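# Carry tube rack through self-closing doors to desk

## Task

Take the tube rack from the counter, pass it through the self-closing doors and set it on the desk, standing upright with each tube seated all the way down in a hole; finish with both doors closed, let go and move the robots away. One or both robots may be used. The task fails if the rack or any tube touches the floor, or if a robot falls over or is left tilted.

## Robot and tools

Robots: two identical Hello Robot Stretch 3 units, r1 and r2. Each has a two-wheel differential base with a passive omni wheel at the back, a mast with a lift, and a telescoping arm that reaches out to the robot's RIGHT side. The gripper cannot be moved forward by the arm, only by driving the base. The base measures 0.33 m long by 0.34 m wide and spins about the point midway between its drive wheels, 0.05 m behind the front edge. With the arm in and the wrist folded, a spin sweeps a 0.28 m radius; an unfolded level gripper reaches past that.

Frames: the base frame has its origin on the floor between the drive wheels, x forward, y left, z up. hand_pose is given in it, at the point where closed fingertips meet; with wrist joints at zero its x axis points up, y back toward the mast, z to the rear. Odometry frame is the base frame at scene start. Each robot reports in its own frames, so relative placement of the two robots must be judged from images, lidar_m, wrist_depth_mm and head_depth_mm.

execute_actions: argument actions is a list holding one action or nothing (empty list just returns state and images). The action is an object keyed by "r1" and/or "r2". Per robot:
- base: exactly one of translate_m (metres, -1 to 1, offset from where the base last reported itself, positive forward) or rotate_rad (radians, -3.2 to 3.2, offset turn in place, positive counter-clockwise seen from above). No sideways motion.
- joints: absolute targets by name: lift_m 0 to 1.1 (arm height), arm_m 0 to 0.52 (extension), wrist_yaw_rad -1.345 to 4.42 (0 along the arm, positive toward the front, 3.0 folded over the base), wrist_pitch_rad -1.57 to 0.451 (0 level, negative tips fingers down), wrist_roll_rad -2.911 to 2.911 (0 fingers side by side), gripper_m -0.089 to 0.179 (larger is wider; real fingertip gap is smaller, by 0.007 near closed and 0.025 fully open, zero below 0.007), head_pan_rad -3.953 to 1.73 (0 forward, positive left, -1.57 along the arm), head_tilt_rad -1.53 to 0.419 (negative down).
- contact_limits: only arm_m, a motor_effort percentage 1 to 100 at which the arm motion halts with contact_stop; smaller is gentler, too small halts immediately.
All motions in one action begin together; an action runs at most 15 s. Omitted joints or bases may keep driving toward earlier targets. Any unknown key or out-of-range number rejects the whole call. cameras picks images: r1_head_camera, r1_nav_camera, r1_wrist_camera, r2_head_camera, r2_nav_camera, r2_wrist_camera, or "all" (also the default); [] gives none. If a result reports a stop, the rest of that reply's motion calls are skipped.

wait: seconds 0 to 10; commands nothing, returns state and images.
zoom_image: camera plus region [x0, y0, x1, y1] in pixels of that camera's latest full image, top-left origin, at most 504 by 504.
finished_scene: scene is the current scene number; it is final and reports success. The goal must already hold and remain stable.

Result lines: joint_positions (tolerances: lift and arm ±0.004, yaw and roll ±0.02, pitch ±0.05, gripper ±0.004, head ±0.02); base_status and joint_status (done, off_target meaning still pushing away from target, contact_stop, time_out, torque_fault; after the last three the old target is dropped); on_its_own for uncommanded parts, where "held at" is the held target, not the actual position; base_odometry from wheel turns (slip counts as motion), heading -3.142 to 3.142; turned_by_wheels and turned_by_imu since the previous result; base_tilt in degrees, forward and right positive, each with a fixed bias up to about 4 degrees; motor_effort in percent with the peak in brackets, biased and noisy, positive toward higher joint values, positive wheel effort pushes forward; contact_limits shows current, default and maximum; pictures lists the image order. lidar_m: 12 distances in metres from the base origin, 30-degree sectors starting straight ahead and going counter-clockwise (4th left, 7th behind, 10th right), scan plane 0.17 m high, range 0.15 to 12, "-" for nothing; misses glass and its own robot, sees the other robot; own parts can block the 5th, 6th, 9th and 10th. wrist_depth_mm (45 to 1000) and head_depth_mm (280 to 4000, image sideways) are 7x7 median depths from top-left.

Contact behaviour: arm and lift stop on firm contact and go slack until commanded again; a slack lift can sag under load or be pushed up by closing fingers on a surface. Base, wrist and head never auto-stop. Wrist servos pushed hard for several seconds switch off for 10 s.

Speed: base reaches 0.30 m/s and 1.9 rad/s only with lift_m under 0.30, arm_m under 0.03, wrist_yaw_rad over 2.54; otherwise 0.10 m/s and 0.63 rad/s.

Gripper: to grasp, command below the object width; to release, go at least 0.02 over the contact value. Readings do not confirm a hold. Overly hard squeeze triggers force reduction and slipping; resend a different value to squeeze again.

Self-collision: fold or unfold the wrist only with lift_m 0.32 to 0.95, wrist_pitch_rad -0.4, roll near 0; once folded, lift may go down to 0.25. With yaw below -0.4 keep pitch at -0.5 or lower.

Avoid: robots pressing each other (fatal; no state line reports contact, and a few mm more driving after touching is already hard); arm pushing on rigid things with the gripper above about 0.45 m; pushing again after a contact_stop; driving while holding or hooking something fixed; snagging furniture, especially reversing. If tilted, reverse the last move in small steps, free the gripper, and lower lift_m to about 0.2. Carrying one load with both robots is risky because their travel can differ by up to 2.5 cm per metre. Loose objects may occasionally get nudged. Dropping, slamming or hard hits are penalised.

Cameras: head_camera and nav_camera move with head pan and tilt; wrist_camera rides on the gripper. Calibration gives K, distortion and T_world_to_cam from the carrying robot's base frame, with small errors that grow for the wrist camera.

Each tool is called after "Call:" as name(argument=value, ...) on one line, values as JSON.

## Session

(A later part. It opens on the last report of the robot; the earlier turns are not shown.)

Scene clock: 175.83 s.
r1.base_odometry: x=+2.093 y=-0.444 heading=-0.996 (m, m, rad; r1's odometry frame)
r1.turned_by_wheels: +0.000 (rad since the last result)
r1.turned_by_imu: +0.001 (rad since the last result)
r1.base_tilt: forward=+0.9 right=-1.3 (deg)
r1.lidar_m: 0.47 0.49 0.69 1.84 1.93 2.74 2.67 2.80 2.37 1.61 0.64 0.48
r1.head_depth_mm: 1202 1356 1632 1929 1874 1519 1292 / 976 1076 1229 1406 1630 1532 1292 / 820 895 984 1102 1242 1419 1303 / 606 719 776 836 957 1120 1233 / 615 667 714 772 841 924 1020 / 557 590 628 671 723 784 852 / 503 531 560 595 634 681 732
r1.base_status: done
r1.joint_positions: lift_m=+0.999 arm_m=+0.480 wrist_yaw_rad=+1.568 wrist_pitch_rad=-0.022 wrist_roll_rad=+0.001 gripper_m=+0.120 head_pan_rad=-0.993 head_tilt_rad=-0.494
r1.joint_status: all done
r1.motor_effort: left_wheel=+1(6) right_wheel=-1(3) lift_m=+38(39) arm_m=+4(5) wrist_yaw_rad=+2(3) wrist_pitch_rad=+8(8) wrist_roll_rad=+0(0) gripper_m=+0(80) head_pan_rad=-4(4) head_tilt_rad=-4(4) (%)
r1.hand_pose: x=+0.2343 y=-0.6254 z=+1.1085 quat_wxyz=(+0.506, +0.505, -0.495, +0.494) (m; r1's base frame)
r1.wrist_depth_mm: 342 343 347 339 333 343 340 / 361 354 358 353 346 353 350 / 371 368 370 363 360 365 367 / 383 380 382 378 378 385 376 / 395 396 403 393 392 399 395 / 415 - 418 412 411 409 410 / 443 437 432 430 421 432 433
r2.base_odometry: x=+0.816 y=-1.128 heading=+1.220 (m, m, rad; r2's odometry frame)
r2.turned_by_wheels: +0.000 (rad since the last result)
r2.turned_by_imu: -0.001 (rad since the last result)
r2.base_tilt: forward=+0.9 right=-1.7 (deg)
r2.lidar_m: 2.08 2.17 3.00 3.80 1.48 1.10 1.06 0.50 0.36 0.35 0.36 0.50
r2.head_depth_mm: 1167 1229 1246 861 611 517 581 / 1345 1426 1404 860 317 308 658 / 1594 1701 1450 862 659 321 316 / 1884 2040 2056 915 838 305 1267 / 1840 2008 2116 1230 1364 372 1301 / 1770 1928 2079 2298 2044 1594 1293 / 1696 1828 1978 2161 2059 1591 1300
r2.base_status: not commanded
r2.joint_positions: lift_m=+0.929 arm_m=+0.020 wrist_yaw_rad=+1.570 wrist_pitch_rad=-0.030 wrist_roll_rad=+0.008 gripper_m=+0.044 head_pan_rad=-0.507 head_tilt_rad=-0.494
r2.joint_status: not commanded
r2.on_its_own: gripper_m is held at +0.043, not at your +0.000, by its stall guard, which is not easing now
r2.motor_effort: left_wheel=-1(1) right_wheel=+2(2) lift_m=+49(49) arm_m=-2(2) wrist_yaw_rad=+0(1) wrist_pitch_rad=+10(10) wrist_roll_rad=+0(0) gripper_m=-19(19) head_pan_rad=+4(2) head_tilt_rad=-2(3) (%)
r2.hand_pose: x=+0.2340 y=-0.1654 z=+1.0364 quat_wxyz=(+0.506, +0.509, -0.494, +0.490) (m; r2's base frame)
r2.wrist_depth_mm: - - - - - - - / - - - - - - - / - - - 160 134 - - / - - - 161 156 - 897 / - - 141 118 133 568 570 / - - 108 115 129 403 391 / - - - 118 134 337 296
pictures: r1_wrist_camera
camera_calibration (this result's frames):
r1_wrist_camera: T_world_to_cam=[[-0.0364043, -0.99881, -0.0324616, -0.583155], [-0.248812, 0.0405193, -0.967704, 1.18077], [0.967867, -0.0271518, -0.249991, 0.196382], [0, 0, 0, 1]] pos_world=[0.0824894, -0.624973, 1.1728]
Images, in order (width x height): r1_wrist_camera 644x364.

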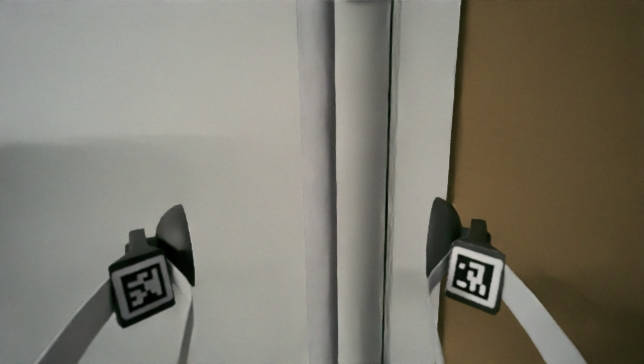

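Call:
execute_actions(actions=[{"r1":{"base":{"translate_m":0.175}}}], cameras=[])

Call:
execute_actions(actions=[{"r1":{"joints":{"gripper_m":-0.05}}}], cameras=["r1_wrist_camera"])

Call:
execute_actions(actions=[{"r1":{"base":{"translate_m":-0.2},"joints":{"arm_m":0.455,"wrist_yaw_rad":1.45}}}], cameras=["r1_wrist_camera"])

Call:
execute_actions(actions=[{"r1":{"base":{"translate_m":-0.15},"joints":{"arm_m":0.36,"wrist_yaw_rad":1.3}}}], cameras=["r1_wrist_camera"])

Scene clock: 182.87 s.
r1.base_odometry: x=+2.189 y=-0.591 heading=-0.996 (m, m, rad; r1's odometry frame)
r1.turned_by_wheels: +0.000 (rad since the last result)
r1.turned_by_imu: +0.000 (rad since the last result)
r1.base_tilt: forward=+0.9 right=-1.4 (deg)
r1.lidar_m: 0.29 0.31 0.43 1.32 1.92 2.69 2.85 2.98 2.39 1.00 0.40 0.30
r1.head_depth_mm: 526 698 975 1164 1457 1473 1287 / 585 640 704 760 847 1181 1262 / 495 542 598 667 754 868 1016 / 427 461 501 549 608 676 767 / 377 401 431 467 508 557 614 / 336 356 379 406 436 472 514 / 304 320 338 358 383 410 442
r1.base_status: done
r1.joint_positions: lift_m=+0.999 arm_m=+0.480 wrist_yaw_rad=+1.568 wrist_pitch_rad=-0.022 wrist_roll_rad=+0.001 gripper_m=+0.120 head_pan_rad=-0.993 head_tilt_rad=-0.494
r1.joint_status: not commanded
r1.motor_effort: left_wheel=+1(4) right_wheel=+0(2) lift_m=+39(39) arm_m=+4(4) wrist_yaw_rad=+1(2) wrist_pitch_rad=+8(8) wrist_roll_rad=+0(0) gripper_m=+0(1) head_pan_rad=-4(4) head_tilt_rad=-3(3) (%)
r1.hand_pose: x=+0.2343 y=-0.6254 z=+1.1085 quat_wxyz=(+0.506, +0.505, -0.495, +0.494) (m; r1's base frame)
r1.wrist_depth_mm: 179 179 178 104 178 166 167 / 185 185 185 108 185 172 172 / 192 192 192 112 192 178 187 / 199 201 201 117 199 184 196 / 209 206 207 122 207 192 202 / 218 - 216 127 215 197 214 / 226 226 226 133 224 209 224
r2.base_odometry: x=+0.816 y=-1.128 heading=+1.220 (m, m, rad; r2's odometry frame)
r2.turned_by_wheels: +0.000 (rad since the last result)
r2.turned_by_imu: +0.000 (rad since the last result)
r2.base_tilt: forward=+1.0 right=-1.6 (deg)
r2.lidar_m: 2.08 2.17 3.00 3.78 1.48 1.10 1.06 0.49 0.36 0.35 0.36 0.50
r2.head_depth_mm: 1171 1229 1249 860 611 517 579 / 1348 1431 1407 861 318 308 656 / 1591 1701 1457 858 658 321 316 / 1878 2032 2076 913 839 305 1267 / 1849 2003 2114 1231 1365 372 1296 / 1776 1915 2096 2274 2054 1594 1301 / 1695 1826 1984 2162 2048 1588 1298
r2.base_status: not commanded
r2.joint_positions: lift_m=+0.929 arm_m=+0.020 wrist_yaw_rad=+1.570 wrist_pitch_rad=-0.030 wrist_roll_rad=+0.008 gripper_m=+0.044 head_pan_rad=-0.507 head_tilt_rad=-0.494
r2.joint_status: not commanded
r2.on_its_own: gripper_m is held at +0.043, not at your +0.000, by its stall guard, which is not easing now
r2.motor_effort: left_wheel=-1(1) right_wheel=+2(2) lift_m=+49(49) arm_m=-3(3) wrist_yaw_rad=+0(0) wrist_pitch_rad=+10(10) wrist_roll_rad=+0(0) gripper_m=-18(20) head_pan_rad=+1(3) head_tilt_rad=-2(2) (%)
r2.hand_pose: x=+0.2340 y=-0.1654 z=+1.0364 quat_wxyz=(+0.506, +0.509, -0.494, +0.490) (m; r2's base frame)
r2.wrist_depth_mm: - - - - - - - / - - - - - - - / - - - 160 134 - - / - - - 161 156 - 909 / - - 141 118 133 573 568 / - - 108 115 129 402 391 / - - - 118 134 340 297
pictures: none
No camera images: the call's "cameras" was empty. Leave "cameras" out to get every camera's image.

Scene clock: 185.07 s.
r1.base_odometry: x=+2.189 y=-0.591 heading=-0.996 (m, m, rad; r1's odometry frame)
r1.turned_by_wheels: +0.000 (rad since the last result)
r1.turned_by_imu: -0.001 (rad since the last result)
r1.base_tilt: forward=+0.7 right=-1.5 (deg)
r1.lidar_m: 0.29 0.31 0.43 1.32 1.93 2.69 2.84 2.98 2.38 1.00 0.40 0.30
r1.head_depth_mm: 525 820 974 1161 1453 1483 1290 / 580 639 703 753 854 1178 1260 / 492 538 593 662 747 858 1008 / 425 458 498 545 604 672 763 / 374 400 429 464 505 553 612 / 334 354 377 403 435 470 513 / 302 318 336 357 381 408 440
r1.base_status: not commanded
r1.joint_positions: lift_m=+0.999 arm_m=+0.480 wrist_yaw_rad=+1.546 wrist_pitch_rad=-0.021 wrist_roll_rad=+0.001 gripper_m=-0.048 head_pan_rad=-0.993 head_tilt_rad=-0.494
r1.joint_status: all done
r1.on_its_own: wrist_yaw_rad is at rest, and its effort (+20) is outside its rest range (-12 to +12)
r1.motor_effort: left_wheel=+0(2) right_wheel=+1(3) lift_m=+39(39) arm_m=+1(4) wrist_yaw_rad=+20(20) wrist_pitch_rad=+8(8) wrist_roll_rad=+0(0) gripper_m=-35(99) head_pan_rad=-4(4) head_tilt_rad=-4(4) (%)
r1.hand_pose: x=+0.2342 y=-0.6313 z=+1.1087 quat_wxyz=(+0.512, +0.499, -0.501, +0.488) (m; r1's base frame)
r1.wrist_depth_mm: 174 175 175 102 177 168 178 / 181 181 182 106 184 174 185 / 187 188 188 110 190 180 193 / 194 195 196 114 198 185 202 / 203 202 202 118 205 194 210 / 211 211 - 124 212 203 218 / 218 221 222 129 224 212 228
r2.base_odometry: x=+0.816 y=-1.128 heading=+1.220 (m, m, rad; r2's odometry frame)
r2.turned_by_wheels: +0.000 (rad since the last result)
r2.turned_by_imu: +0.000 (rad since the last result)
r2.base_tilt: forward=+1.0 right=-1.6 (deg)
r2.lidar_m: 2.08 2.17 3.00 3.78 1.49 1.10 1.06 0.49 0.36 0.35 0.36 0.50
r2.head_depth_mm: 1169 1228 1248 858 611 517 579 / 1348 1430 1405 859 318 308 656 / 1587 1710 1453 858 658 321 316 / 1880 2039 2066 914 836 305 1267 / 1859 2010 2122 1227 1365 372 1294 / 1767 1909 2081 2278 2051 1589 1300 / 1693 1823 1990 2176 2050 1590 1297
r2.base_status: not commanded
r2.joint_positions: lift_m=+0.929 arm_m=+0.020 wrist_yaw_rad=+1.570 wrist_pitch_rad=-0.030 wrist_roll_rad=+0.008 gripper_m=+0.044 head_pan_rad=-0.507 head_tilt_rad=-0.494
r2.joint_status: not commanded
r2.on_its_own: gripper_m is held at +0.043, not at your +0.000, by its stall guard, which is not easing now
r2.motor_effort: left_wheel=-1(1) right_wheel=+2(2) lift_m=+49(49) arm_m=-3(2) wrist_yaw_rad=+0(0) wrist_pitch_rad=+10(10) wrist_roll_rad=+0(0) gripper_m=-19(19) head_pan_rad=+2(3) head_tilt_rad=-2(2) (%)
r2.hand_pose: x=+0.2340 y=-0.1654 z=+1.0364 quat_wxyz=(+0.506, +0.509, -0.494, +0.490) (m; r2's base frame)
r2.wrist_depth_mm: - - - - - - - / - - - - - - - / - - - 160 134 - - / - - - 162 156 - 903 / - - 140 118 132 565 564 / - - 108 115 129 403 391 / - - - 118 134 337 296
pictures: r1_wrist_camera
camera_calibration (this result's frames):
r1_wrist_camera: T_world_to_cam=[[-0.0585103, -0.997758, -0.032481, -0.583176], [-0.247313, 0.04601, -0.967843, 1.1844], [0.967167, -0.0485958, -0.249451, 0.182347], [0, 0, 0, 1]] pos_world=[0.0824363, -0.627502, 1.17286]
Images, in order (width x height): r1_wrist_camera 644x364.

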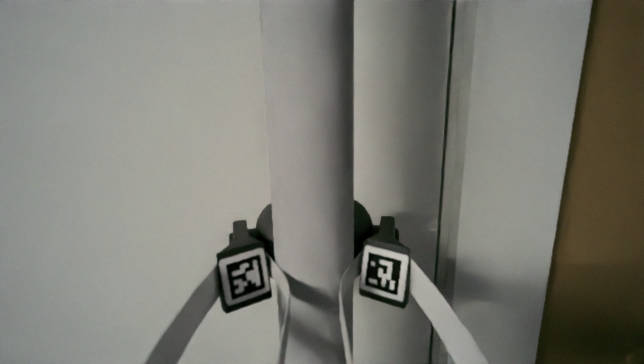

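Scene clock: 189.10 s.
r1.base_odometry: x=+2.080 y=-0.423 heading=-0.995 (m, m, rad; r1's odometry frame)
r1.turned_by_wheels: +0.000 (rad since the last result)
r1.turned_by_imu: +0.023 (rad since the last result)
r1.base_tilt: forward=+0.8 right=-1.6 (deg)
r1.lidar_m: 0.43 0.50 0.74 1.84 1.43 2.71 2.65 2.79 2.37 1.56 0.49 0.43
r1.head_depth_mm: 1153 1332 1579 1837 1833 1515 1291 / 547 594 657 686 809 1486 1272 / 511 557 613 684 772 881 1034 / 468 508 553 610 678 763 875 / 433 466 504 550 607 674 758 / 402 430 463 502 547 603 668 / 375 400 428 461 499 544 599
r1.base_status: done
r1.joint_positions: lift_m=+0.999 arm_m=+0.454 wrist_yaw_rad=+1.573 wrist_pitch_rad=-0.019 wrist_roll_rad=-0.005 gripper_m=-0.029 head_pan_rad=-0.993 head_tilt_rad=-0.495
r1.joint_status: wrist_yaw_rad off_target (ended at +1.573, target +1.450); the others done
r1.on_its_own: wrist_yaw_rad is held at +1.551, not at your +1.450, by its stall guard, which is not easing now; gripper_m is held at -0.030, not at your -0.050, by its stall guard, which is still easing; wrist_yaw_rad is at rest, and its effort (-18) is outside its rest range (-12 to +12)
r1.motor_effort: left_wheel=+6(23) right_wheel=-8(33) lift_m=+39(39) arm_m=+7(9) wrist_yaw_rad=-18(76) wrist_pitch_rad=+7(8) wrist_roll_rad=+2(2) gripper_m=-27(38) head_pan_rad=-5(5) head_tilt_rad=-3(4) (%)
r1.hand_pose: x=+0.2344 y=-0.5991 z=+1.1092 quat_wxyz=(+0.506, +0.504, -0.493, +0.497) (m; r1's base frame)
r1.wrist_depth_mm: 219 205 189 102 164 336 334 / 228 212 197 106 172 348 349 / 239 223 205 110 177 361 363 / 252 231 215 114 183 377 378 / 265 245 226 118 190 398 391 / 282 256 - 123 194 410 411 / 298 273 242 131 208 425 423
r2.base_odometry: x=+0.816 y=-1.128 heading=+1.220 (m, m, rad; r2's odometry frame)
r2.turned_by_wheels: +0.000 (rad since the last result)
r2.turned_by_imu: +0.000 (rad since the last result)
r2.base_tilt: forward=+0.9 right=-1.7 (deg)
r2.lidar_m: 2.08 2.17 2.99 3.78 1.49 1.10 1.06 0.49 0.36 0.35 0.37 0.50
r2.head_depth_mm: 1166 1228 1251 862 611 518 579 / 1352 1426 1411 862 318 308 656 / 1591 1696 1450 858 658 321 317 / 1871 2048 2076 913 837 305 1268 / 1848 2006 2118 1229 1369 372 1299 / 1772 1919 2086 2283 2049 1595 1303 / 1695 1849 1991 2176 2064 1589 1298
r2.base_status: not commanded
r2.joint_positions: lift_m=+0.929 arm_m=+0.020 wrist_yaw_rad=+1.570 wrist_pitch_rad=-0.030 wrist_roll_rad=+0.008 gripper_m=+0.044 head_pan_rad=-0.507 head_tilt_rad=-0.494
r2.joint_status: not commanded
r2.on_its_own: gripper_m is held at +0.043, not at your +0.000, by its stall guard, which is not easing now
r2.motor_effort: left_wheel=-1(1) right_wheel=+2(2) lift_m=+49(49) arm_m=-2(3) wrist_yaw_rad=+0(0) wrist_pitch_rad=+10(10) wrist_roll_rad=+0(0) gripper_m=-19(19) head_pan_rad=+3(2) head_tilt_rad=-2(2) (%)
r2.hand_pose: x=+0.2340 y=-0.1654 z=+1.0364 quat_wxyz=(+0.506, +0.509, -0.494, +0.490) (m; r2's base frame)
r2.wrist_depth_mm: - - - - - - - / - - - - - - - / - - - 160 134 - - / - - - 161 156 - 924 / - - 140 118 132 564 570 / - - 108 115 129 401 388 / - - - 118 134 339 296
pictures: r1_wrist_camera
camera_calibration (this result's frames):
r1_wrist_camera: T_world_to_cam=[[-0.0316411, -0.999131, -0.0271181, -0.564056], [-0.24654, 0.0340951, -0.968533, 1.17689], [0.968616, -0.0239598, -0.247404, 0.196054], [0, 0, 0, 1]] pos_world=[0.0824015, -0.598995, 1.17306]
Images, in order (width x height): r1_wrist_camera 644x364.

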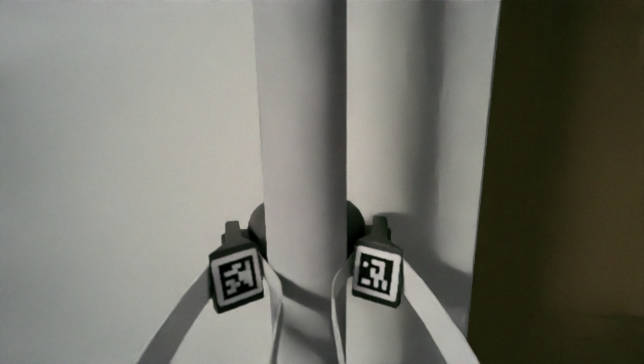

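Scene clock: 191.77 s.
r1.base_odometry: x=+1.998 y=-0.298 heading=-0.994 (m, m, rad; r1's odometry frame)
r1.turned_by_wheels: +0.001 (rad since the last result)
r1.turned_by_imu: +0.024 (rad since the last result)
r1.base_tilt: forward=+0.7 right=-1.4 (deg)
r1.lidar_m: 0.51 0.67 0.99 1.40 1.98 2.54 2.51 2.67 2.34 1.88 0.52 0.50
r1.head_depth_mm: 1428 1620 1884 2152 1856 1520 1294 / 452 499 547 656 704 1454 1268 / 492 537 592 659 742 852 994 / 466 506 553 612 684 775 889 / 441 477 520 570 634 709 803 / 420 452 491 536 589 656 737 / 401 429 464 503 550 609 678
r1.base_status: done
r1.joint_positions: lift_m=+0.999 arm_m=+0.360 wrist_yaw_rad=+1.385 wrist_pitch_rad=-0.020 wrist_roll_rad=-0.005 gripper_m=-0.016 head_pan_rad=-0.993 head_tilt_rad=-0.495
r1.joint_status: wrist_yaw_rad off_target (ended at +1.385, target +1.300); the others done
r1.on_its_own: gripper_m is held at -0.017, not at your -0.050, by its stall guard, which is still easing; right_wheel is at rest, and its effort (-24) is outside its rest range (-18 to +18); wrist_yaw_rad is at rest, and its effort (-70) is outside its rest range (-12 to +12)
r1.motor_effort: left_wheel=+18(27) right_wheel=-24(36) lift_m=+39(39) arm_m=+5(5) wrist_yaw_rad=-70(86) wrist_pitch_rad=+7(8) wrist_roll_rad=+2(2) gripper_m=-28(32) head_pan_rad=-5(5) head_tilt_rad=-4(4) (%)
r1.hand_pose: x=+0.2299 y=-0.5519 z=+1.1090 quat_wxyz=(+0.550, +0.456, -0.538, +0.447) (m; r1's base frame)
r1.wrist_depth_mm: 222 205 189 108 164 515 530 / 233 215 195 111 169 526 542 / 243 224 204 115 175 558 579 / 256 234 215 118 182 585 598 / 271 245 220 119 187 605 630 / 287 259 129 125 192 640 667 / 304 277 246 134 208 648 680
r2.base_odometry: x=+0.816 y=-1.128 heading=+1.220 (m, m, rad; r2's odometry frame)
r2.turned_by_wheels: +0.000 (rad since the last result)
r2.turned_by_imu: +0.000 (rad since the last result)
r2.base_tilt: forward=+1.0 right=-1.7 (deg)
r2.lidar_m: 2.08 2.17 3.00 1.40 1.48 1.10 1.06 0.49 0.36 0.35 0.36 0.50
r2.head_depth_mm: 1171 1227 1246 861 612 518 580 / 1349 1429 1408 860 318 308 657 / 1588 1700 1447 858 658 321 316 / 1875 2048 2064 916 838 305 1269 / 1856 2000 2112 1222 1371 372 1298 / 1763 1914 2083 2281 2067 1588 1299 / 1706 1835 1982 2158 2051 1586 1297
r2.base_status: not commanded
r2.joint_positions: lift_m=+0.929 arm_m=+0.020 wrist_yaw_rad=+1.570 wrist_pitch_rad=-0.030 wrist_roll_rad=+0.008 gripper_m=+0.044 head_pan_rad=-0.507 head_tilt_rad=-0.494
r2.joint_status: not commanded
r2.on_its_own: gripper_m is held at +0.043, not at your +0.000, by its stall guard, which is not easing now
r2.motor_effort: left_wheel=-1(1) right_wheel=+2(2) lift_m=+49(49) arm_m=-3(3) wrist_yaw_rad=+1(1) wrist_pitch_rad=+10(10) wrist_roll_rad=+0(0) gripper_m=-19(19) head_pan_rad=+4(2) head_tilt_rad=-3(2) (%)
r2.hand_pose: x=+0.2340 y=-0.1654 z=+1.0364 quat_wxyz=(+0.506, +0.509, -0.494, +0.490) (m; r2's base frame)
r2.wrist_depth_mm: - - - - - - - / - - - - - - - / - - - 160 134 - - / - - - 162 156 - 917 / - - 140 118 132 562 571 / - - 108 115 129 400 387 / - - - 118 134 339 298
pictures: r1_wrist_camera
camera_calibration (this result's frames):
r1_wrist_camera: T_world_to_cam=[[-0.217491, -0.975685, -0.0271265, -0.461395], [-0.236379, 0.0796155, -0.968394, 1.19668], [0.947007, -0.204205, -0.247947, 0.107541], [0, 0, 0, 1]] pos_world=[0.0806792, -0.52349, 1.17301]
Images, in order (width x height): r1_wrist_camera 644x364.

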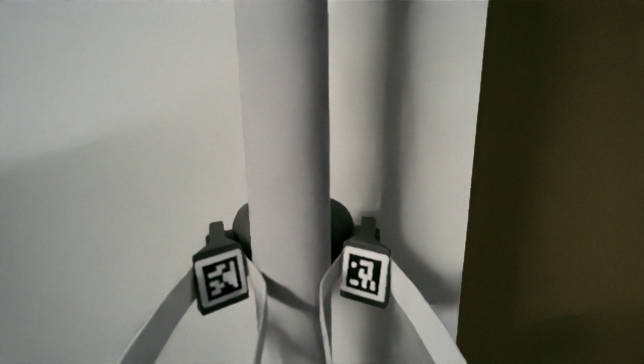

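Call:
execute_actions(actions=[{"r1":{"base":{"translate_m":-0.08},"joints":{"arm_m":0.24,"wrist_yaw_rad":1.2}}}], cameras=["r1_wrist_camera"])

Call:
execute_actions(actions=[{"r1":{"base":{"translate_m":-0.08},"joints":{"arm_m":0.12,"wrist_yaw_rad":1.0}}}], cameras=["r1_wrist_camera","r1_nav_camera"])

Scene clock: 198.30 s.
r1.base_odometry: x=+1.954 y=-0.231 heading=-0.994 (m, m, rad; r1's odometry frame)
r1.turned_by_wheels: +0.000 (rad since the last result)
r1.turned_by_imu: +0.008 (rad since the last result)
r1.base_tilt: forward=+0.8 right=-1.4 (deg)
r1.lidar_m: 0.53 0.75 1.12 1.39 1.98 2.46 2.43 2.59 2.33 2.06 0.50 0.49
r1.head_depth_mm: 1576 1779 2023 2224 1846 1528 1287 / 390 431 461 535 712 1451 1264 / 445 486 527 595 662 741 893 / 428 465 510 565 633 718 828 / 412 447 489 538 598 674 771 / 398 429 468 513 569 636 723 / 385 414 449 490 541 602 680
r1.base_status: done
r1.joint_positions: lift_m=+0.999 arm_m=+0.240 wrist_yaw_rad=+1.189 wrist_pitch_rad=-0.019 wrist_roll_rad=-0.001 gripper_m=-0.014 head_pan_rad=-0.993 head_tilt_rad=-0.495
r1.joint_status: all done
r1.on_its_own: gripper_m is held at -0.015, not at your -0.050, by its stall guard, which is not easing now
r1.motor_effort: left_wheel=-1(30) right_wheel=+2(45) lift_m=+38(39) arm_m=-8(11) wrist_yaw_rad=+9(87) wrist_pitch_rad=+7(9) wrist_roll_rad=+1(2) gripper_m=-19(28) head_pan_rad=-5(4) head_tilt_rad=-4(3) (%)
r1.hand_pose: x=+0.2159 y=-0.4807 z=+1.1092 quat_wxyz=(+0.590, +0.401, -0.581, +0.391) (m; r1's base frame)
r1.wrist_depth_mm: 210 198 187 102 167 716 791 / 220 207 194 105 174 760 828 / 229 215 202 110 180 778 872 / 240 225 211 114 185 803 904 / 251 236 222 118 192 846 973 / 265 248 233 123 196 910 - / 280 264 241 129 211 943 -
r2.base_odometry: x=+0.816 y=-1.128 heading=+1.220 (m, m, rad; r2's odometry frame)
r2.turned_by_wheels: +0.000 (rad since the last result)
r2.turned_by_imu: +0.000 (rad since the last result)
r2.base_tilt: forward=+1.0 right=-1.7 (deg)
r2.lidar_m: 2.08 2.17 2.99 1.39 1.49 1.10 1.06 0.49 0.36 0.35 0.36 0.50
r2.head_depth_mm: 1171 1228 1245 860 612 517 580 / 1350 1424 1408 858 318 308 655 / 1589 1701 1453 861 660 321 316 / 1871 2038 2080 912 836 305 1263 / 1852 2010 2113 1224 1368 373 1296 / 1771 1914 2083 2277 2072 1595 1300 / 1706 1826 1981 2163 2056 1595 1293
r2.base_status: not commanded
r2.joint_positions: lift_m=+0.929 arm_m=+0.020 wrist_yaw_rad=+1.570 wrist_pitch_rad=-0.030 wrist_roll_rad=+0.008 gripper_m=+0.044 head_pan_rad=-0.507 head_tilt_rad=-0.494
r2.joint_status: not commanded
r2.on_its_own: gripper_m is held at +0.043, not at your +0.000, by its stall guard, which is not easing now
r2.motor_effort: left_wheel=-1(1) right_wheel=+2(2) lift_m=+49(49) arm_m=-3(2) wrist_yaw_rad=+0(1) wrist_pitch_rad=+10(10) wrist_roll_rad=+0(0) gripper_m=-19(19) head_pan_rad=+2(2) head_tilt_rad=-2(2) (%)
r2.hand_pose: x=+0.2340 y=-0.1654 z=+1.0364 quat_wxyz=(+0.506, +0.509, -0.494, +0.490) (m; r2's base frame)
r2.wrist_depth_mm: - - - - - - - / - - - - - - - / - - - 160 134 - - / - - - 162 156 - 900 / - - 140 117 132 564 572 / - - 108 115 129 399 389 / - - - 118 134 337 297
pictures: r1_wrist_camera
camera_calibration (this result's frames):
r1_wrist_camera: T_world_to_cam=[[-0.403077, -0.914659, -0.0304466, -0.321901], [-0.21466, 0.126834, -0.968418, 1.20589], [0.889635, -0.383812, -0.247464, 0.0608705], [0, 0, 0, 1]] pos_world=[0.0749539, -0.424015, 1.17307]
Images, in order (width x height): r1_wrist_camera 644x364.

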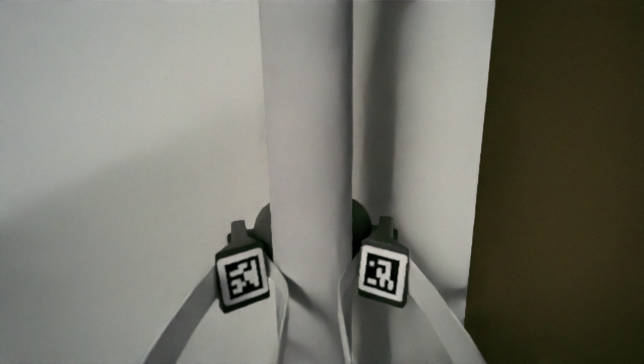

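Scene clock: 201.17 s.
r1.base_odometry: x=+1.910 y=-0.164 heading=-0.993 (m, m, rad; r1's odometry frame)
r1.turned_by_wheels: +0.000 (rad since the last result)
r1.turned_by_imu: +0.007 (rad since the last result)
r1.base_tilt: forward=+0.8 right=-1.4 (deg)
r1.lidar_m: 0.53 0.84 1.26 1.38 2.00 2.38 2.34 2.51 2.32 2.25 0.46 0.46
r1.head_depth_mm: 1724 1944 2242 - 1794 1527 1293 / 321 413 454 522 611 1448 1266 / 355 401 434 500 544 568 764 / 372 405 443 494 554 630 731 / 364 395 432 478 536 607 698 / 356 386 422 465 519 585 672 / 349 378 412 453 502 566 646
r1.base_status: done
r1.joint_positions: lift_m=+0.999 arm_m=+0.120 wrist_yaw_rad=+1.019 wrist_pitch_rad=-0.020 wrist_roll_rad=-0.002 gripper_m=-0.014 head_pan_rad=-0.993 head_tilt_rad=-0.495
r1.joint_status: all done
r1.on_its_own: gripper_m is held at -0.015, not at your -0.050, by its stall guard, which is not easing now; wrist_yaw_rad is at rest, and its effort (-15) is outside its rest range (-12 to +12)
r1.motor_effort: left_wheel=+4(20) right_wheel=-6(32) lift_m=+38(39) arm_m=-3(12) wrist_yaw_rad=-15(82) wrist_pitch_rad=+8(11) wrist_roll_rad=+1(1) gripper_m=-20(27) head_pan_rad=-4(5) head_tilt_rad=-3(3) (%)
r1.hand_pose: x=+0.1963 y=-0.3993 z=+1.1090 quat_wxyz=(+0.622, +0.351, -0.613, +0.339) (m; r1's base frame)
r1.wrist_depth_mm: 208 197 186 102 167 975 - / 218 204 192 106 173 - - / 229 213 201 110 179 - - / 237 225 209 115 185 - - / 250 232 220 118 190 - - / 262 247 - 123 197 - - / 274 262 238 130 210 - -
r2.base_odometry: x=+0.816 y=-1.128 heading=+1.220 (m, m, rad; r2's odometry frame)
r2.turned_by_wheels: +0.000 (rad since the last result)
r2.turned_by_imu: +0.000 (rad since the last result)
r2.base_tilt: forward=+0.9 right=-1.6 (deg)
r2.lidar_m: 2.08 2.17 3.00 1.39 1.48 1.09 1.06 0.50 0.36 0.35 0.36 0.50
r2.head_depth_mm: 1168 1226 1246 862 610 517 580 / 1349 1425 1411 860 318 308 656 / 1591 1703 1445 860 659 321 316 / 1877 2049 2066 911 838 305 1267 / 1847 2024 2123 1225 1366 373 1300 / 1771 1925 2091 2290 2046 1591 1300 / 1705 1832 1988 2166 2049 1586 1298
r2.base_status: not commanded
r2.joint_positions: lift_m=+0.929 arm_m=+0.020 wrist_yaw_rad=+1.570 wrist_pitch_rad=-0.030 wrist_roll_rad=+0.008 gripper_m=+0.044 head_pan_rad=-0.507 head_tilt_rad=-0.494
r2.joint_status: not commanded
r2.on_its_own: gripper_m is held at +0.043, not at your +0.000, by its stall guard, which is not easing now
r2.motor_effort: left_wheel=-1(1) right_wheel=+2(2) lift_m=+49(49) arm_m=-2(2) wrist_yaw_rad=-1(1) wrist_pitch_rad=+10(10) wrist_roll_rad=+0(0) gripper_m=-19(19) head_pan_rad=+2(3) head_tilt_rad=-2(2) (%)
r2.hand_pose: x=+0.2340 y=-0.1654 z=+1.0364 quat_wxyz=(+0.506, +0.509, -0.494, +0.490) (m; r2's base frame)
r2.wrist_depth_mm: - - - - - - - / - - - - - - - / - - - 161 134 - - / - - - 161 156 - 897 / - - 140 118 133 557 568 / - - 108 115 129 401 387 / - - - 118 134 336 297
pictures: r1_nav_camera (sideways: a quarter turn counterclockwise sets it upright), r1_wrist_camera
camera_calibration (this result's frames):
r1_nav_camera: T_world_to_cam=[[0.22962, -0.453444, 0.861199, -1.07731], [-0.865778, -0.499398, -0.0321056, 0.0943939], [0.444639, -0.738235, -0.507253, 0.613362], [0, 0, 0, 1]] pos_world=[0.05637, 0.0114477, 1.24193]
r1_wrist_camera: T_world_to_cam=[[-0.552493, -0.832981, -0.0298927, -0.194036], [-0.191104, 0.161499, -0.968193, 1.20009], [0.811314, -0.529207, -0.248413, 0.0679], [0, 0, 0, 1]] pos_world=[0.0670499, -0.319508, 1.17299]
Images, in order (width x height): r1_nav_camera 672x504, r1_wrist_camera 644x364.

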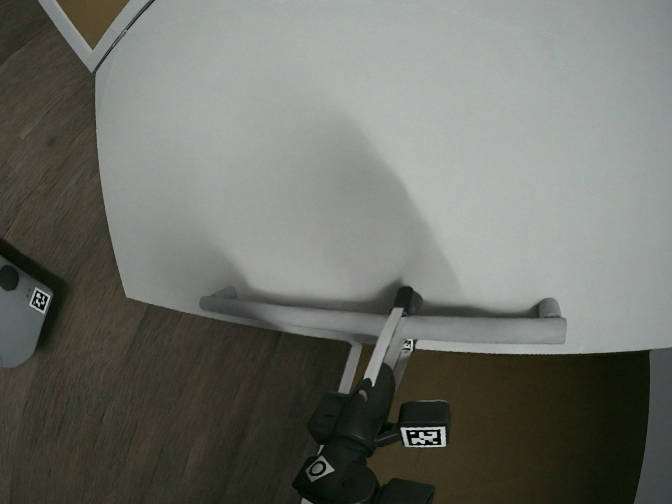

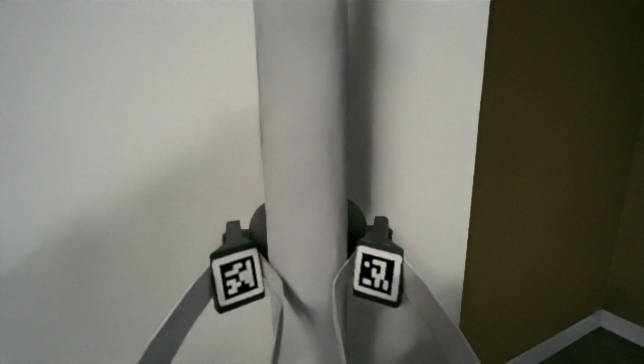

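Call:
execute_actions(actions=[{"r1":{"base":{"translate_m":-0.06},"joints":{"arm_m":0.01,"wrist_yaw_rad":0.8}},"r2":{"base":{"rotate_rad":3.1},"joints":{"head_pan_rad":0,"head_tilt_rad":-0.4}}}], cameras=["r1_nav_camera","r2_nav_camera","r2_head_camera"])

Scene clock: 212.20 s.
r1.base_odometry: x=+1.878 y=-0.113 heading=-0.993 (m, m, rad; r1's odometry frame)
r1.turned_by_wheels: +0.000 (rad since the last result)
r1.turned_by_imu: +0.058 (rad since the last result)
r1.base_tilt: forward=+0.9 right=-1.5 (deg)
r1.lidar_m: 0.53 0.93 1.46 1.50 2.05 2.31 2.29 2.52 2.29 2.07 0.40 0.41
r1.head_depth_mm: 317 355 2007 2241 - - 1257 / 316 347 368 409 450 555 668 / 313 342 304 329 386 439 521 / 312 340 374 415 468 535 624 / 311 339 372 413 464 530 616 / 309 336 370 410 460 525 610 / 308 335 367 407 457 520 603
r1.base_status: done
r1.joint_positions: lift_m=+1.000 arm_m=+0.010 wrist_yaw_rad=+0.817 wrist_pitch_rad=-0.021 wrist_roll_rad=-0.002 gripper_m=-0.014 head_pan_rad=-0.993 head_tilt_rad=-0.496
r1.joint_status: all done
r1.on_its_own: gripper_m is held at -0.015, not at your -0.050, by its stall guard, which is not easing now; wrist_yaw_rad is at rest, and its effort (-14) is outside its rest range (-12 to +12)
r1.motor_effort: left_wheel=+2(36) right_wheel=-6(32) lift_m=+38(38) arm_m=+0(19) wrist_yaw_rad=-14(92) wrist_pitch_rad=+8(13) wrist_roll_rad=+1(2) gripper_m=-20(28) head_pan_rad=-4(4) head_tilt_rad=-2(3) (%)
r1.hand_pose: x=+0.1651 y=-0.3299 z=+1.1087 quat_wxyz=(+0.653, +0.288, -0.645, +0.274) (m; r1's base frame)
r1.wrist_depth_mm: 204 195 185 102 169 - - / 212 204 193 106 173 - - / 222 212 199 110 179 - - / 234 221 209 114 186 - - / 244 231 220 118 192 - - / 257 244 - 123 198 - - / 271 260 239 131 211 - -
r2.base_odometry: x=+0.816 y=-1.128 heading=-1.963 (m, m, rad; r2's odometry frame)
r2.turned_by_wheels: +3.100 (rad since the last result)
r2.turned_by_imu: +3.057 (rad since the last result)
r2.base_tilt: forward=+1.0 right=-1.7 (deg)
r2.lidar_m: 1.06 0.51 0.37 0.35 0.36 0.48 1.22 2.14 2.88 1.39 1.55 1.11
r2.head_depth_mm: 871 934 1004 1088 1190 1269 331 / 873 937 1006 1092 1194 1315 1380 / 878 939 1014 1096 1198 1322 1376 / 878 941 1019 1102 1206 1324 1378 / 880 950 1021 1105 1210 1334 1379 / 886 950 1024 1109 1213 1339 1377 / 887 955 1027 1113 1221 1345 1378
r2.base_status: done
r2.joint_positions: lift_m=+0.929 arm_m=+0.020 wrist_yaw_rad=+1.570 wrist_pitch_rad=-0.030 wrist_roll_rad=+0.008 gripper_m=+0.044 head_pan_rad=-0.007 head_tilt_rad=-0.408
r2.joint_status: all done
r2.on_its_own: gripper_m is held at +0.043, not at your +0.000, by its stall guard, which is not easing now
r2.motor_effort: left_wheel=-2(5) right_wheel=+3(6) lift_m=+49(49) arm_m=-2(2) wrist_yaw_rad=+0(0) wrist_pitch_rad=+10(10) wrist_roll_rad=+0(0) gripper_m=-19(18) head_pan_rad=+3(26) head_tilt_rad=+3(11) (%)
r2.hand_pose: x=+0.2340 y=-0.1654 z=+1.0364 quat_wxyz=(+0.506, +0.509, -0.494, +0.490) (m; r2's base frame)
r2.wrist_depth_mm: 930 918 918 919 917 918 899 / 966 959 959 941 936 935 925 / - 986 942 160 134 951 966 / - - 981 162 156 1000 - / - - 140 117 133 - - / - - 108 115 129 - - / - - - 118 134 - -
pictures: r1_nav_camera (sideways: a quarter turn counterclockwise sets it upright), r2_head_camera (sideways: a quarter turn clockwise sets it upright), r2_nav_camera (sideways: a quarter turn counterclockwise sets it upright)
camera_calibration (this result's frames):
r1_nav_camera: T_world_to_cam=[[0.230065, -0.454236, 0.860662, -1.07661], [-0.865855, -0.499267, -0.0320481, 0.0943195], [0.444258, -0.737836, -0.508166, 0.614553], [0, 0, 0, 1]] pos_world=[0.0563366, 0.0114951, 1.24191]
r2_head_camera: T_world_to_cam=[[-0.349757, -0.0229624, -0.936559, 1.24068], [-0.0558274, 0.998434, -0.00363075, 0.0104024], [0.935176, 0.0510158, -0.350491, 0.411374], [0, 0, 0, 1]] pos_world=[0.04981, -0.00288374, 1.30619]
r2_nav_camera: T_world_to_cam=[[0.387053, 0.00590272, 0.922039, -1.16529], [-0.00989416, -0.999895, 0.0105545, 0.0439866], [0.922004, -0.013208, -0.386954, 0.457415], [0, 0, 0, 1]] pos_world=[0.0297249, 0.0569019, 1.25097]
Images, in order (width x height): r1_nav_camera 672x504, r2_head_camera 896x504, r2_nav_camera 672x504.

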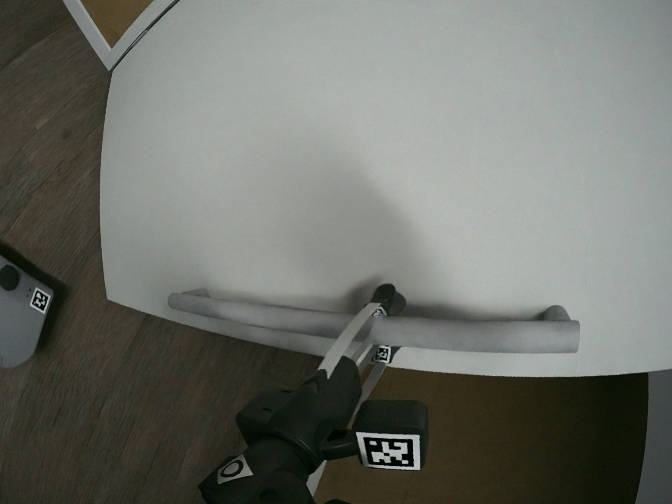

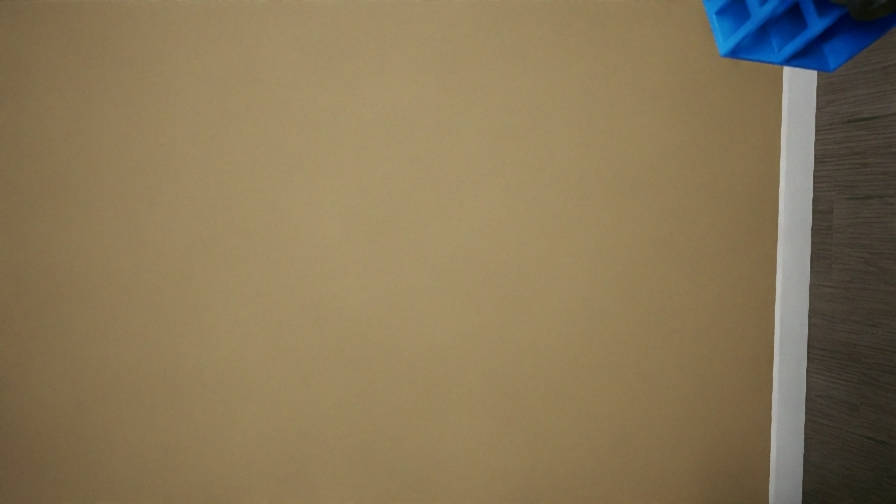

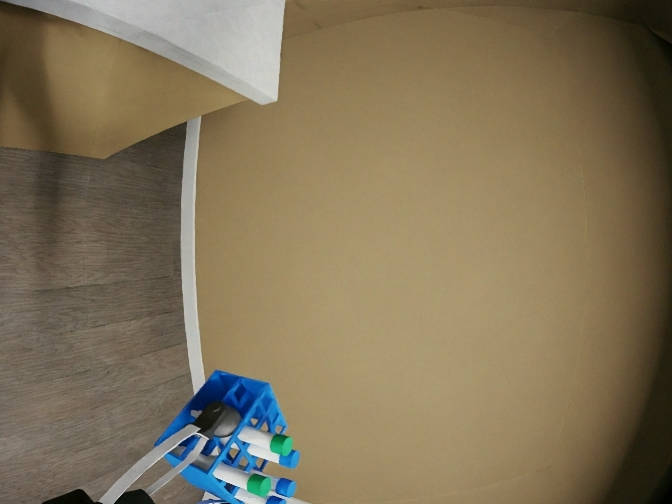

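Call:
execute_actions(actions=[{"r2":{"base":{"rotate_rad":-2.1}}}], cameras=[])

Call:
execute_actions(actions=[{"r2":{"base":{"translate_m":1.0}}}], cameras=["r2_nav_camera"])

Call:
execute_actions(actions=[{"r2":{"base":{"translate_m":0.16}}}], cameras=[])

Call:
execute_actions(actions=[{"r2":{"base":{"rotate_rad":0.69}}}], cameras=["r2_nav_camera"])

Scene clock: 226.50 s.
r1.base_odometry: x=+1.878 y=-0.113 heading=-0.993 (m, m, rad; r1's odometry frame)
r1.turned_by_wheels: +0.000 (rad since the last result)
r1.turned_by_imu: -0.002 (rad since the last result)
r1.base_tilt: forward=+0.9 right=-1.4 (deg)
r1.lidar_m: 0.53 0.93 1.45 1.49 2.05 2.31 2.29 2.53 2.29 2.06 0.40 0.41
r1.head_depth_mm: 317 355 2025 2244 - - 1260 / 316 347 369 409 450 556 669 / 314 341 304 328 386 440 522 / 312 341 374 414 468 535 622 / 311 338 372 413 464 530 616 / 309 337 370 410 461 525 609 / 307 334 368 407 457 521 604
r1.base_status: not commanded
r1.joint_positions: lift_m=+1.000 arm_m=+0.010 wrist_yaw_rad=+0.817 wrist_pitch_rad=-0.021 wrist_roll_rad=-0.002 gripper_m=-0.014 head_pan_rad=-0.993 head_tilt_rad=-0.496
r1.joint_status: not commanded
r1.on_its_own: gripper_m is held at -0.015, not at your -0.050, by its stall guard, which is not easing now; wrist_yaw_rad is at rest, and its effort (-14) is outside its rest range (-12 to +12)
r1.motor_effort: left_wheel=+2(2) right_wheel=-5(5) lift_m=+38(37) arm_m=-1(0) wrist_yaw_rad=-14(15) wrist_pitch_rad=+8(8) wrist_roll_rad=+1(1) gripper_m=-20(20) head_pan_rad=-4(4) head_tilt_rad=-2(2) (%)
r1.hand_pose: x=+0.1651 y=-0.3299 z=+1.1087 quat_wxyz=(+0.653, +0.288, -0.645, +0.274) (m; r1's base frame)
r1.wrist_depth_mm: 204 196 185 103 167 - - / 213 204 192 106 174 - - / 223 211 199 110 179 - - / 234 222 209 114 186 - - / 246 231 219 118 191 - - / 260 243 - 123 199 - - / 270 258 239 131 211 - -
r2.base_odometry: x=+0.816 y=-1.128 heading=+2.220 (m, m, rad; r2's odometry frame)
r2.turned_by_wheels: -2.100 (rad since the last result)
r2.turned_by_imu: -2.072 (rad since the last result)
r2.base_tilt: forward=+1.1 right=-1.8 (deg)
r2.lidar_m: 2.86 1.39 1.55 1.11 1.07 0.52 0.37 0.35 0.36 0.48 1.20 2.14
r2.head_depth_mm: 2436 2547 2662 2755 2339 1734 331 / 2759 2924 3066 3104 2329 1733 1382 / 3199 3404 3623 3516 2332 1728 1384 / 3689 3952 - 3518 2322 1738 1379 / 3586 3854 - 3511 2321 1724 1378 / 3405 3612 3940 3512 2319 1727 1382 / 3266 3430 3635 3543 2305 1728 1383
r2.base_status: done
r2.joint_positions: lift_m=+0.929 arm_m=+0.020 wrist_yaw_rad=+1.570 wrist_pitch_rad=-0.030 wrist_roll_rad=+0.008 gripper_m=+0.044 head_pan_rad=-0.007 head_tilt_rad=-0.408
r2.joint_status: not commanded
r2.on_its_own: gripper_m is held at +0.043, not at your +0.000, by its stall guard, which is not easing now
r2.motor_effort: left_wheel=+2(5) right_wheel=-3(6) lift_m=+49(49) arm_m=-3(3) wrist_yaw_rad=+0(0) wrist_pitch_rad=+10(10) wrist_roll_rad=+0(0) gripper_m=-19(19) head_pan_rad=+3(2) head_tilt_rad=+3(3) (%)
r2.hand_pose: x=+0.2340 y=-0.1654 z=+1.0364 quat_wxyz=(+0.506, +0.509, -0.494, +0.490) (m; r2's base frame)
r2.wrist_depth_mm: - - - - - - - / - - - - - - - / - - - 160 134 - - / - - - 162 156 - - / - - 140 117 133 - - / - - 108 115 129 - - / - - - 118 134 - -
pictures: none
No camera images: the call's "cameras" was empty. Leave "cameras" out to get every camera's image.

Scene clock: 237.47 s.
r1.base_odometry: x=+1.878 y=-0.113 heading=-0.993 (m, m, rad; r1's odometry frame)
r1.turned_by_wheels: +0.000 (rad since the last result)
r1.turned_by_imu: -0.003 (rad since the last result)
r1.base_tilt: forward=+0.8 right=-1.2 (deg)
r1.lidar_m: 0.53 0.93 1.45 1.88 0.97 2.31 2.29 2.52 2.29 2.06 0.40 0.41
r1.head_depth_mm: 318 355 2019 2267 - - 1263 / 316 347 369 409 451 555 667 / 314 341 305 329 386 440 522 / 312 341 374 415 468 536 623 / 311 338 372 413 465 530 617 / 309 336 370 410 461 525 610 / 308 335 367 407 457 521 603
r1.base_status: not commanded
r1.joint_positions: lift_m=+1.000 arm_m=+0.010 wrist_yaw_rad=+0.817 wrist_pitch_rad=-0.021 wrist_roll_rad=-0.002 gripper_m=-0.014 head_pan_rad=-0.993 head_tilt_rad=-0.496
r1.joint_status: not commanded
r1.on_its_own: gripper_m is held at -0.015, not at your -0.050, by its stall guard, which is not easing now; wrist_yaw_rad is at rest, and its effort (-14) is outside its rest range (-12 to +12)
r1.motor_effort: left_wheel=+2(2) right_wheel=-6(5) lift_m=+38(37) arm_m=+0(1) wrist_yaw_rad=-14(15) wrist_pitch_rad=+8(8) wrist_roll_rad=+1(1) gripper_m=-19(20) head_pan_rad=-5(4) head_tilt_rad=-2(2) (%)
r1.hand_pose: x=+0.1651 y=-0.3299 z=+1.1087 quat_wxyz=(+0.653, +0.288, -0.645, +0.274) (m; r1's base frame)
r1.wrist_depth_mm: 205 196 186 102 168 - - / 214 203 193 106 174 - - / 223 211 200 110 180 - - / 234 221 209 114 186 - - / 245 230 219 118 192 - - / 256 244 - 123 199 - - / 273 258 239 131 211 - -
r2.base_odometry: x=+0.211 y=-0.332 heading=+2.220 (m, m, rad; r2's odometry frame)
r2.turned_by_wheels: +0.000 (rad since the last result)
r2.turned_by_imu: +0.004 (rad since the last result)
r2.base_tilt: forward=+1.0 right=-1.7 (deg)
r2.lidar_m: 2.15 2.96 1.40 0.83 1.59 1.63 1.25 1.19 1.23 1.63 1.56 1.60
r2.head_depth_mm: 1822 1893 1985 2062 2130 1743 331 / 2052 2170 2274 2402 2325 1737 1382 / 2394 2529 2674 2872 2321 1741 1382 / 2798 3011 3213 3247 2329 1727 1374 / 2755 2953 3177 3267 2324 1733 1382 / 2631 2796 2985 3163 2313 1732 1377 / 2491 2653 2842 3020 2312 1722 1379
r2.base_status: done
r2.joint_positions: lift_m=+0.929 arm_m=+0.020 wrist_yaw_rad=+1.570 wrist_pitch_rad=-0.030 wrist_roll_rad=+0.008 gripper_m=+0.044 head_pan_rad=-0.007 head_tilt_rad=-0.408
r2.joint_status: not commanded
r2.on_its_own: gripper_m is held at +0.043, not at your +0.000, by its stall guard, which is not easing now
r2.motor_effort: left_wheel=+2(6) right_wheel=-3(4) lift_m=+49(49) arm_m=-3(3) wrist_yaw_rad=+0(0) wrist_pitch_rad=+10(10) wrist_roll_rad=+0(0) gripper_m=-19(19) head_pan_rad=+2(1) head_tilt_rad=+3(3) (%)
r2.hand_pose: x=+0.2340 y=-0.1654 z=+1.0364 quat_wxyz=(+0.506, +0.509, -0.494, +0.490) (m; r2's base frame)
r2.wrist_depth_mm: - - - - - - - / - - - - - - - / - - - 160 134 - - / - - - 161 156 - - / - - 140 118 133 - - / - - 108 115 129 - - / - - - 118 134 - -
pictures: r2_nav_camera (sideways: a quarter turn counterclockwise sets it upright)
camera_calibration (this result's frames):
r2_nav_camera: T_world_to_cam=[[0.386938, 0.00590771, 0.922087, -1.16535], [-0.00988467, -0.999895, 0.0105542, 0.043987], [0.922053, -0.0131983, -0.38684, 0.457266], [0, 0, 0, 1]] pos_world=[0.0297306, 0.0569021, 1.25098]
Images, in order (width x height): r2_nav_camera 672x504.

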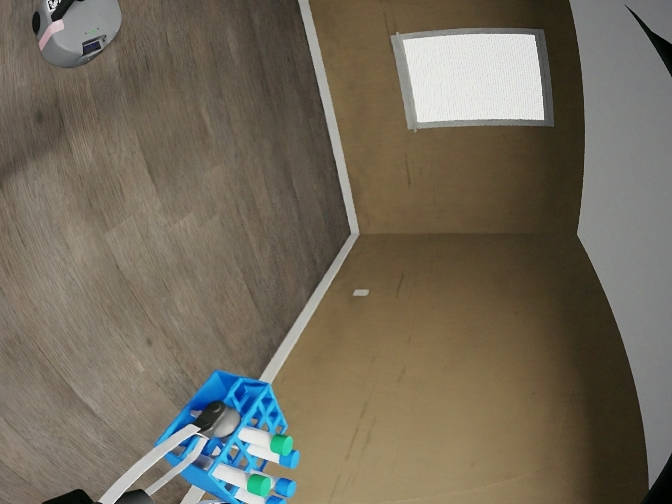

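Scene clock: 240.03 s.
r1.base_odometry: x=+1.878 y=-0.113 heading=-0.993 (m, m, rad; r1's odometry frame)
r1.turned_by_wheels: +0.000 (rad since the last result)
r1.turned_by_imu: -0.001 (rad since the last result)
r1.base_tilt: forward=+0.8 right=-1.4 (deg)
r1.lidar_m: 0.53 0.93 1.45 1.87 0.84 0.95 2.29 2.53 2.29 2.06 0.40 0.41
r1.head_depth_mm: 318 355 2016 2250 - - 1260 / 316 347 369 409 450 555 667 / 313 342 304 329 386 440 522 / 312 340 374 415 468 535 622 / 311 338 372 413 464 530 616 / 309 336 370 410 461 525 611 / 308 334 367 407 458 520 603
r1.base_status: not commanded
r1.joint_positions: lift_m=+1.000 arm_m=+0.010 wrist_yaw_rad=+0.817 wrist_pitch_rad=-0.021 wrist_roll_rad=-0.002 gripper_m=-0.014 head_pan_rad=-0.993 head_tilt_rad=-0.496
r1.joint_status: not commanded
r1.on_its_own: gripper_m is held at -0.015, not at your -0.050, by its stall guard, which is not easing now; wrist_yaw_rad is at rest, and its effort (-14) is outside its rest range (-12 to +12)
r1.motor_effort: left_wheel=+2(2) right_wheel=-5(6) lift_m=+38(37) arm_m=-1(1) wrist_yaw_rad=-14(14) wrist_pitch_rad=+8(8) wrist_roll_rad=+1(1) gripper_m=-21(20) head_pan_rad=-5(5) head_tilt_rad=-2(2) (%)
r1.hand_pose: x=+0.1651 y=-0.3299 z=+1.1087 quat_wxyz=(+0.653, +0.288, -0.645, +0.274) (m; r1's base frame)
r1.wrist_depth_mm: 204 195 186 102 168 - - / 214 203 193 106 173 - - / 224 211 201 110 180 - - / 234 222 209 114 187 - - / 245 231 218 118 191 - - / 256 242 - 122 199 - - / 271 258 238 130 211 - -
r2.base_odometry: x=+0.114 y=-0.204 heading=+2.220 (m, m, rad; r2's odometry frame)
r2.turned_by_wheels: +0.000 (rad since the last result)
r2.turned_by_imu: +0.001 (rad since the last result)
r2.base_tilt: forward=+0.9 right=-1.7 (deg)
r2.lidar_m: 2.04 2.82 2.44 0.82 1.57 1.72 1.39 1.33 1.37 1.54 1.47 1.52
r2.head_depth_mm: 1718 1786 1877 1949 2039 1741 331 / 1960 2062 2160 2274 2236 1735 1381 / 2265 2398 2540 2725 2330 1736 1381 / 2658 2846 3071 3166 2323 1735 1383 / 2634 2825 3008 3170 2321 1728 1381 / 2507 2661 2834 3040 2321 1730 1376 / 2384 2518 2712 2870 2307 1723 1383
r2.base_status: done
r2.joint_positions: lift_m=+0.929 arm_m=+0.020 wrist_yaw_rad=+1.570 wrist_pitch_rad=-0.030 wrist_roll_rad=+0.008 gripper_m=+0.044 head_pan_rad=-0.007 head_tilt_rad=-0.408
r2.joint_status: not commanded
r2.on_its_own: gripper_m is held at +0.043, not at your +0.000, by its stall guard, which is not easing now
r2.motor_effort: left_wheel=+1(6) right_wheel=-3(3) lift_m=+49(49) arm_m=-2(2) wrist_yaw_rad=-1(0) wrist_pitch_rad=+10(10) wrist_roll_rad=+0(0) gripper_m=-19(19) head_pan_rad=+3(3) head_tilt_rad=+3(3) (%)
r2.hand_pose: x=+0.2340 y=-0.1654 z=+1.0364 quat_wxyz=(+0.506, +0.509, -0.494, +0.490) (m; r2's base frame)
r2.wrist_depth_mm: - - - - - - - / - - - - - - - / - - - 160 133 - - / - - - 161 156 - - / - - 140 118 132 - - / - - 108 115 129 - - / - - - 118 134 - -
pictures: none
No camera images: the call's "cameras" was empty. Leave "cameras" out to get every camera's image.

Scene clock: 242.07 s.
r1.base_odometry: x=+1.878 y=-0.113 heading=-0.993 (m, m, rad; r1's odometry frame)
r1.turned_by_wheels: +0.000 (rad since the last result)
r1.turned_by_imu: +0.000 (rad since the last result)
r1.base_tilt: forward=+0.8 right=-1.5 (deg)
r1.lidar_m: 0.53 0.93 1.46 1.88 0.91 0.95 2.29 2.52 2.30 2.07 0.40 0.41
r1.head_depth_mm: 317 355 1998 2253 - - 1263 / 316 347 369 409 450 555 668 / 314 341 304 329 386 440 522 / 312 340 374 415 468 535 622 / 310 338 372 413 464 530 617 / 309 336 369 410 461 525 610 / 307 335 367 407 457 521 603
r1.base_status: not commanded
r1.joint_positions: lift_m=+1.000 arm_m=+0.010 wrist_yaw_rad=+0.817 wrist_pitch_rad=-0.021 wrist_roll_rad=-0.002 gripper_m=-0.014 head_pan_rad=-0.993 head_tilt_rad=-0.496
r1.joint_status: not commanded
r1.on_its_own: gripper_m is held at -0.015, not at your -0.050, by its stall guard, which is not easing now; wrist_yaw_rad is at rest, and its effort (-14) is outside its rest range (-12 to +12)
r1.motor_effort: left_wheel=+2(2) right_wheel=-6(6) lift_m=+37(37) arm_m=-1(0) wrist_yaw_rad=-14(15) wrist_pitch_rad=+8(8) wrist_roll_rad=+1(1) gripper_m=-20(19) head_pan_rad=-4(4) head_tilt_rad=-2(2) (%)
r1.hand_pose: x=+0.1651 y=-0.3299 z=+1.1087 quat_wxyz=(+0.653, +0.288, -0.645, +0.274) (m; r1's base frame)
r1.wrist_depth_mm: 204 196 185 102 168 - - / 214 203 192 106 174 - - / 224 213 201 109 180 - - / 233 221 208 114 188 - - / 245 229 218 118 192 - - / 257 242 - 123 199 - - / 274 258 237 131 211 - -
r2.base_odometry: x=+0.114 y=-0.204 heading=+2.910 (m, m, rad; r2's odometry frame)
r2.turned_by_wheels: +0.690 (rad since the last result)
r2.turned_by_imu: +0.680 (rad since the last result)
r2.base_tilt: forward=+0.9 right=-1.7 (deg)
r2.lidar_m: 2.82 1.37 0.82 1.66 1.68 1.34 1.33 1.44 1.49 1.47 1.60 2.45
r2.head_depth_mm: 2328 2494 2664 2878 2333 1737 331 / 2382 2555 2703 2933 2342 1732 1386 / 2424 2606 2785 2998 2306 1740 1380 / 2480 2661 2866 3083 2326 1725 1380 / 2532 2730 2952 3120 2319 1729 1380 / 2583 2789 3014 3194 2325 1726 1380 / 2639 2819 3033 3096 2299 1723 1378
r2.base_status: done
r2.joint_positions: lift_m=+0.929 arm_m=+0.020 wrist_yaw_rad=+1.570 wrist_pitch_rad=-0.030 wrist_roll_rad=+0.008 gripper_m=+0.044 head_pan_rad=-0.007 head_tilt_rad=-0.408
r2.joint_status: not commanded
r2.on_its_own: gripper_m is held at +0.043, not at your +0.000, by its stall guard, which is not easing now
r2.motor_effort: left_wheel=-2(5) right_wheel=+3(6) lift_m=+49(49) arm_m=-2(2) wrist_yaw_rad=+0(1) wrist_pitch_rad=+10(10) wrist_roll_rad=+0(0) gripper_m=-19(19) head_pan_rad=+3(2) head_tilt_rad=+2(2) (%)
r2.hand_pose: x=+0.2340 y=-0.1654 z=+1.0364 quat_wxyz=(+0.506, +0.509, -0.494, +0.490) (m; r2's base frame)
r2.wrist_depth_mm: - - - - - - - / - - - - - - - / - - - 161 134 - - / - - - 161 156 - - / - - 141 117 133 - - / - - 108 115 129 - - / - - - 118 134 - -
pictures: r2_nav_camera (sideways: a quarter turn counterclockwise sets it upright)
camera_calibration (this result's frames):
r2_nav_camera: T_world_to_cam=[[0.386901, 0.00591216, 0.922102, -1.16537], [-0.00987429, -0.999896, 0.010554, 0.0439871], [0.922068, -0.0131885, -0.386802, 0.457217], [0, 0, 0, 1]] pos_world=[0.029732, 0.0569023, 1.25098]
Images, in order (width x height): r2_nav_camera 672x504.

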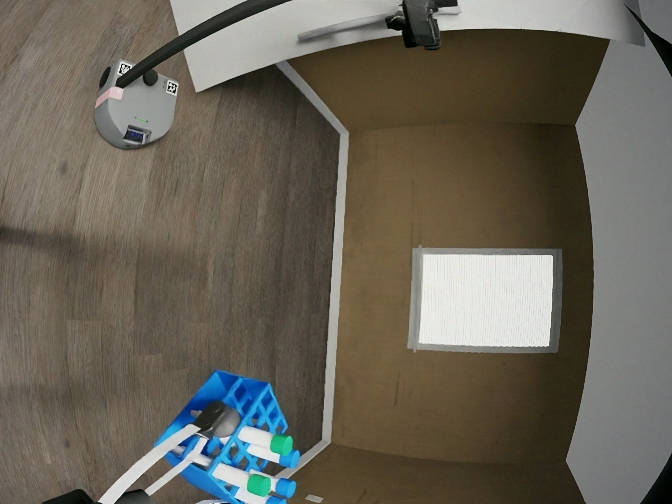

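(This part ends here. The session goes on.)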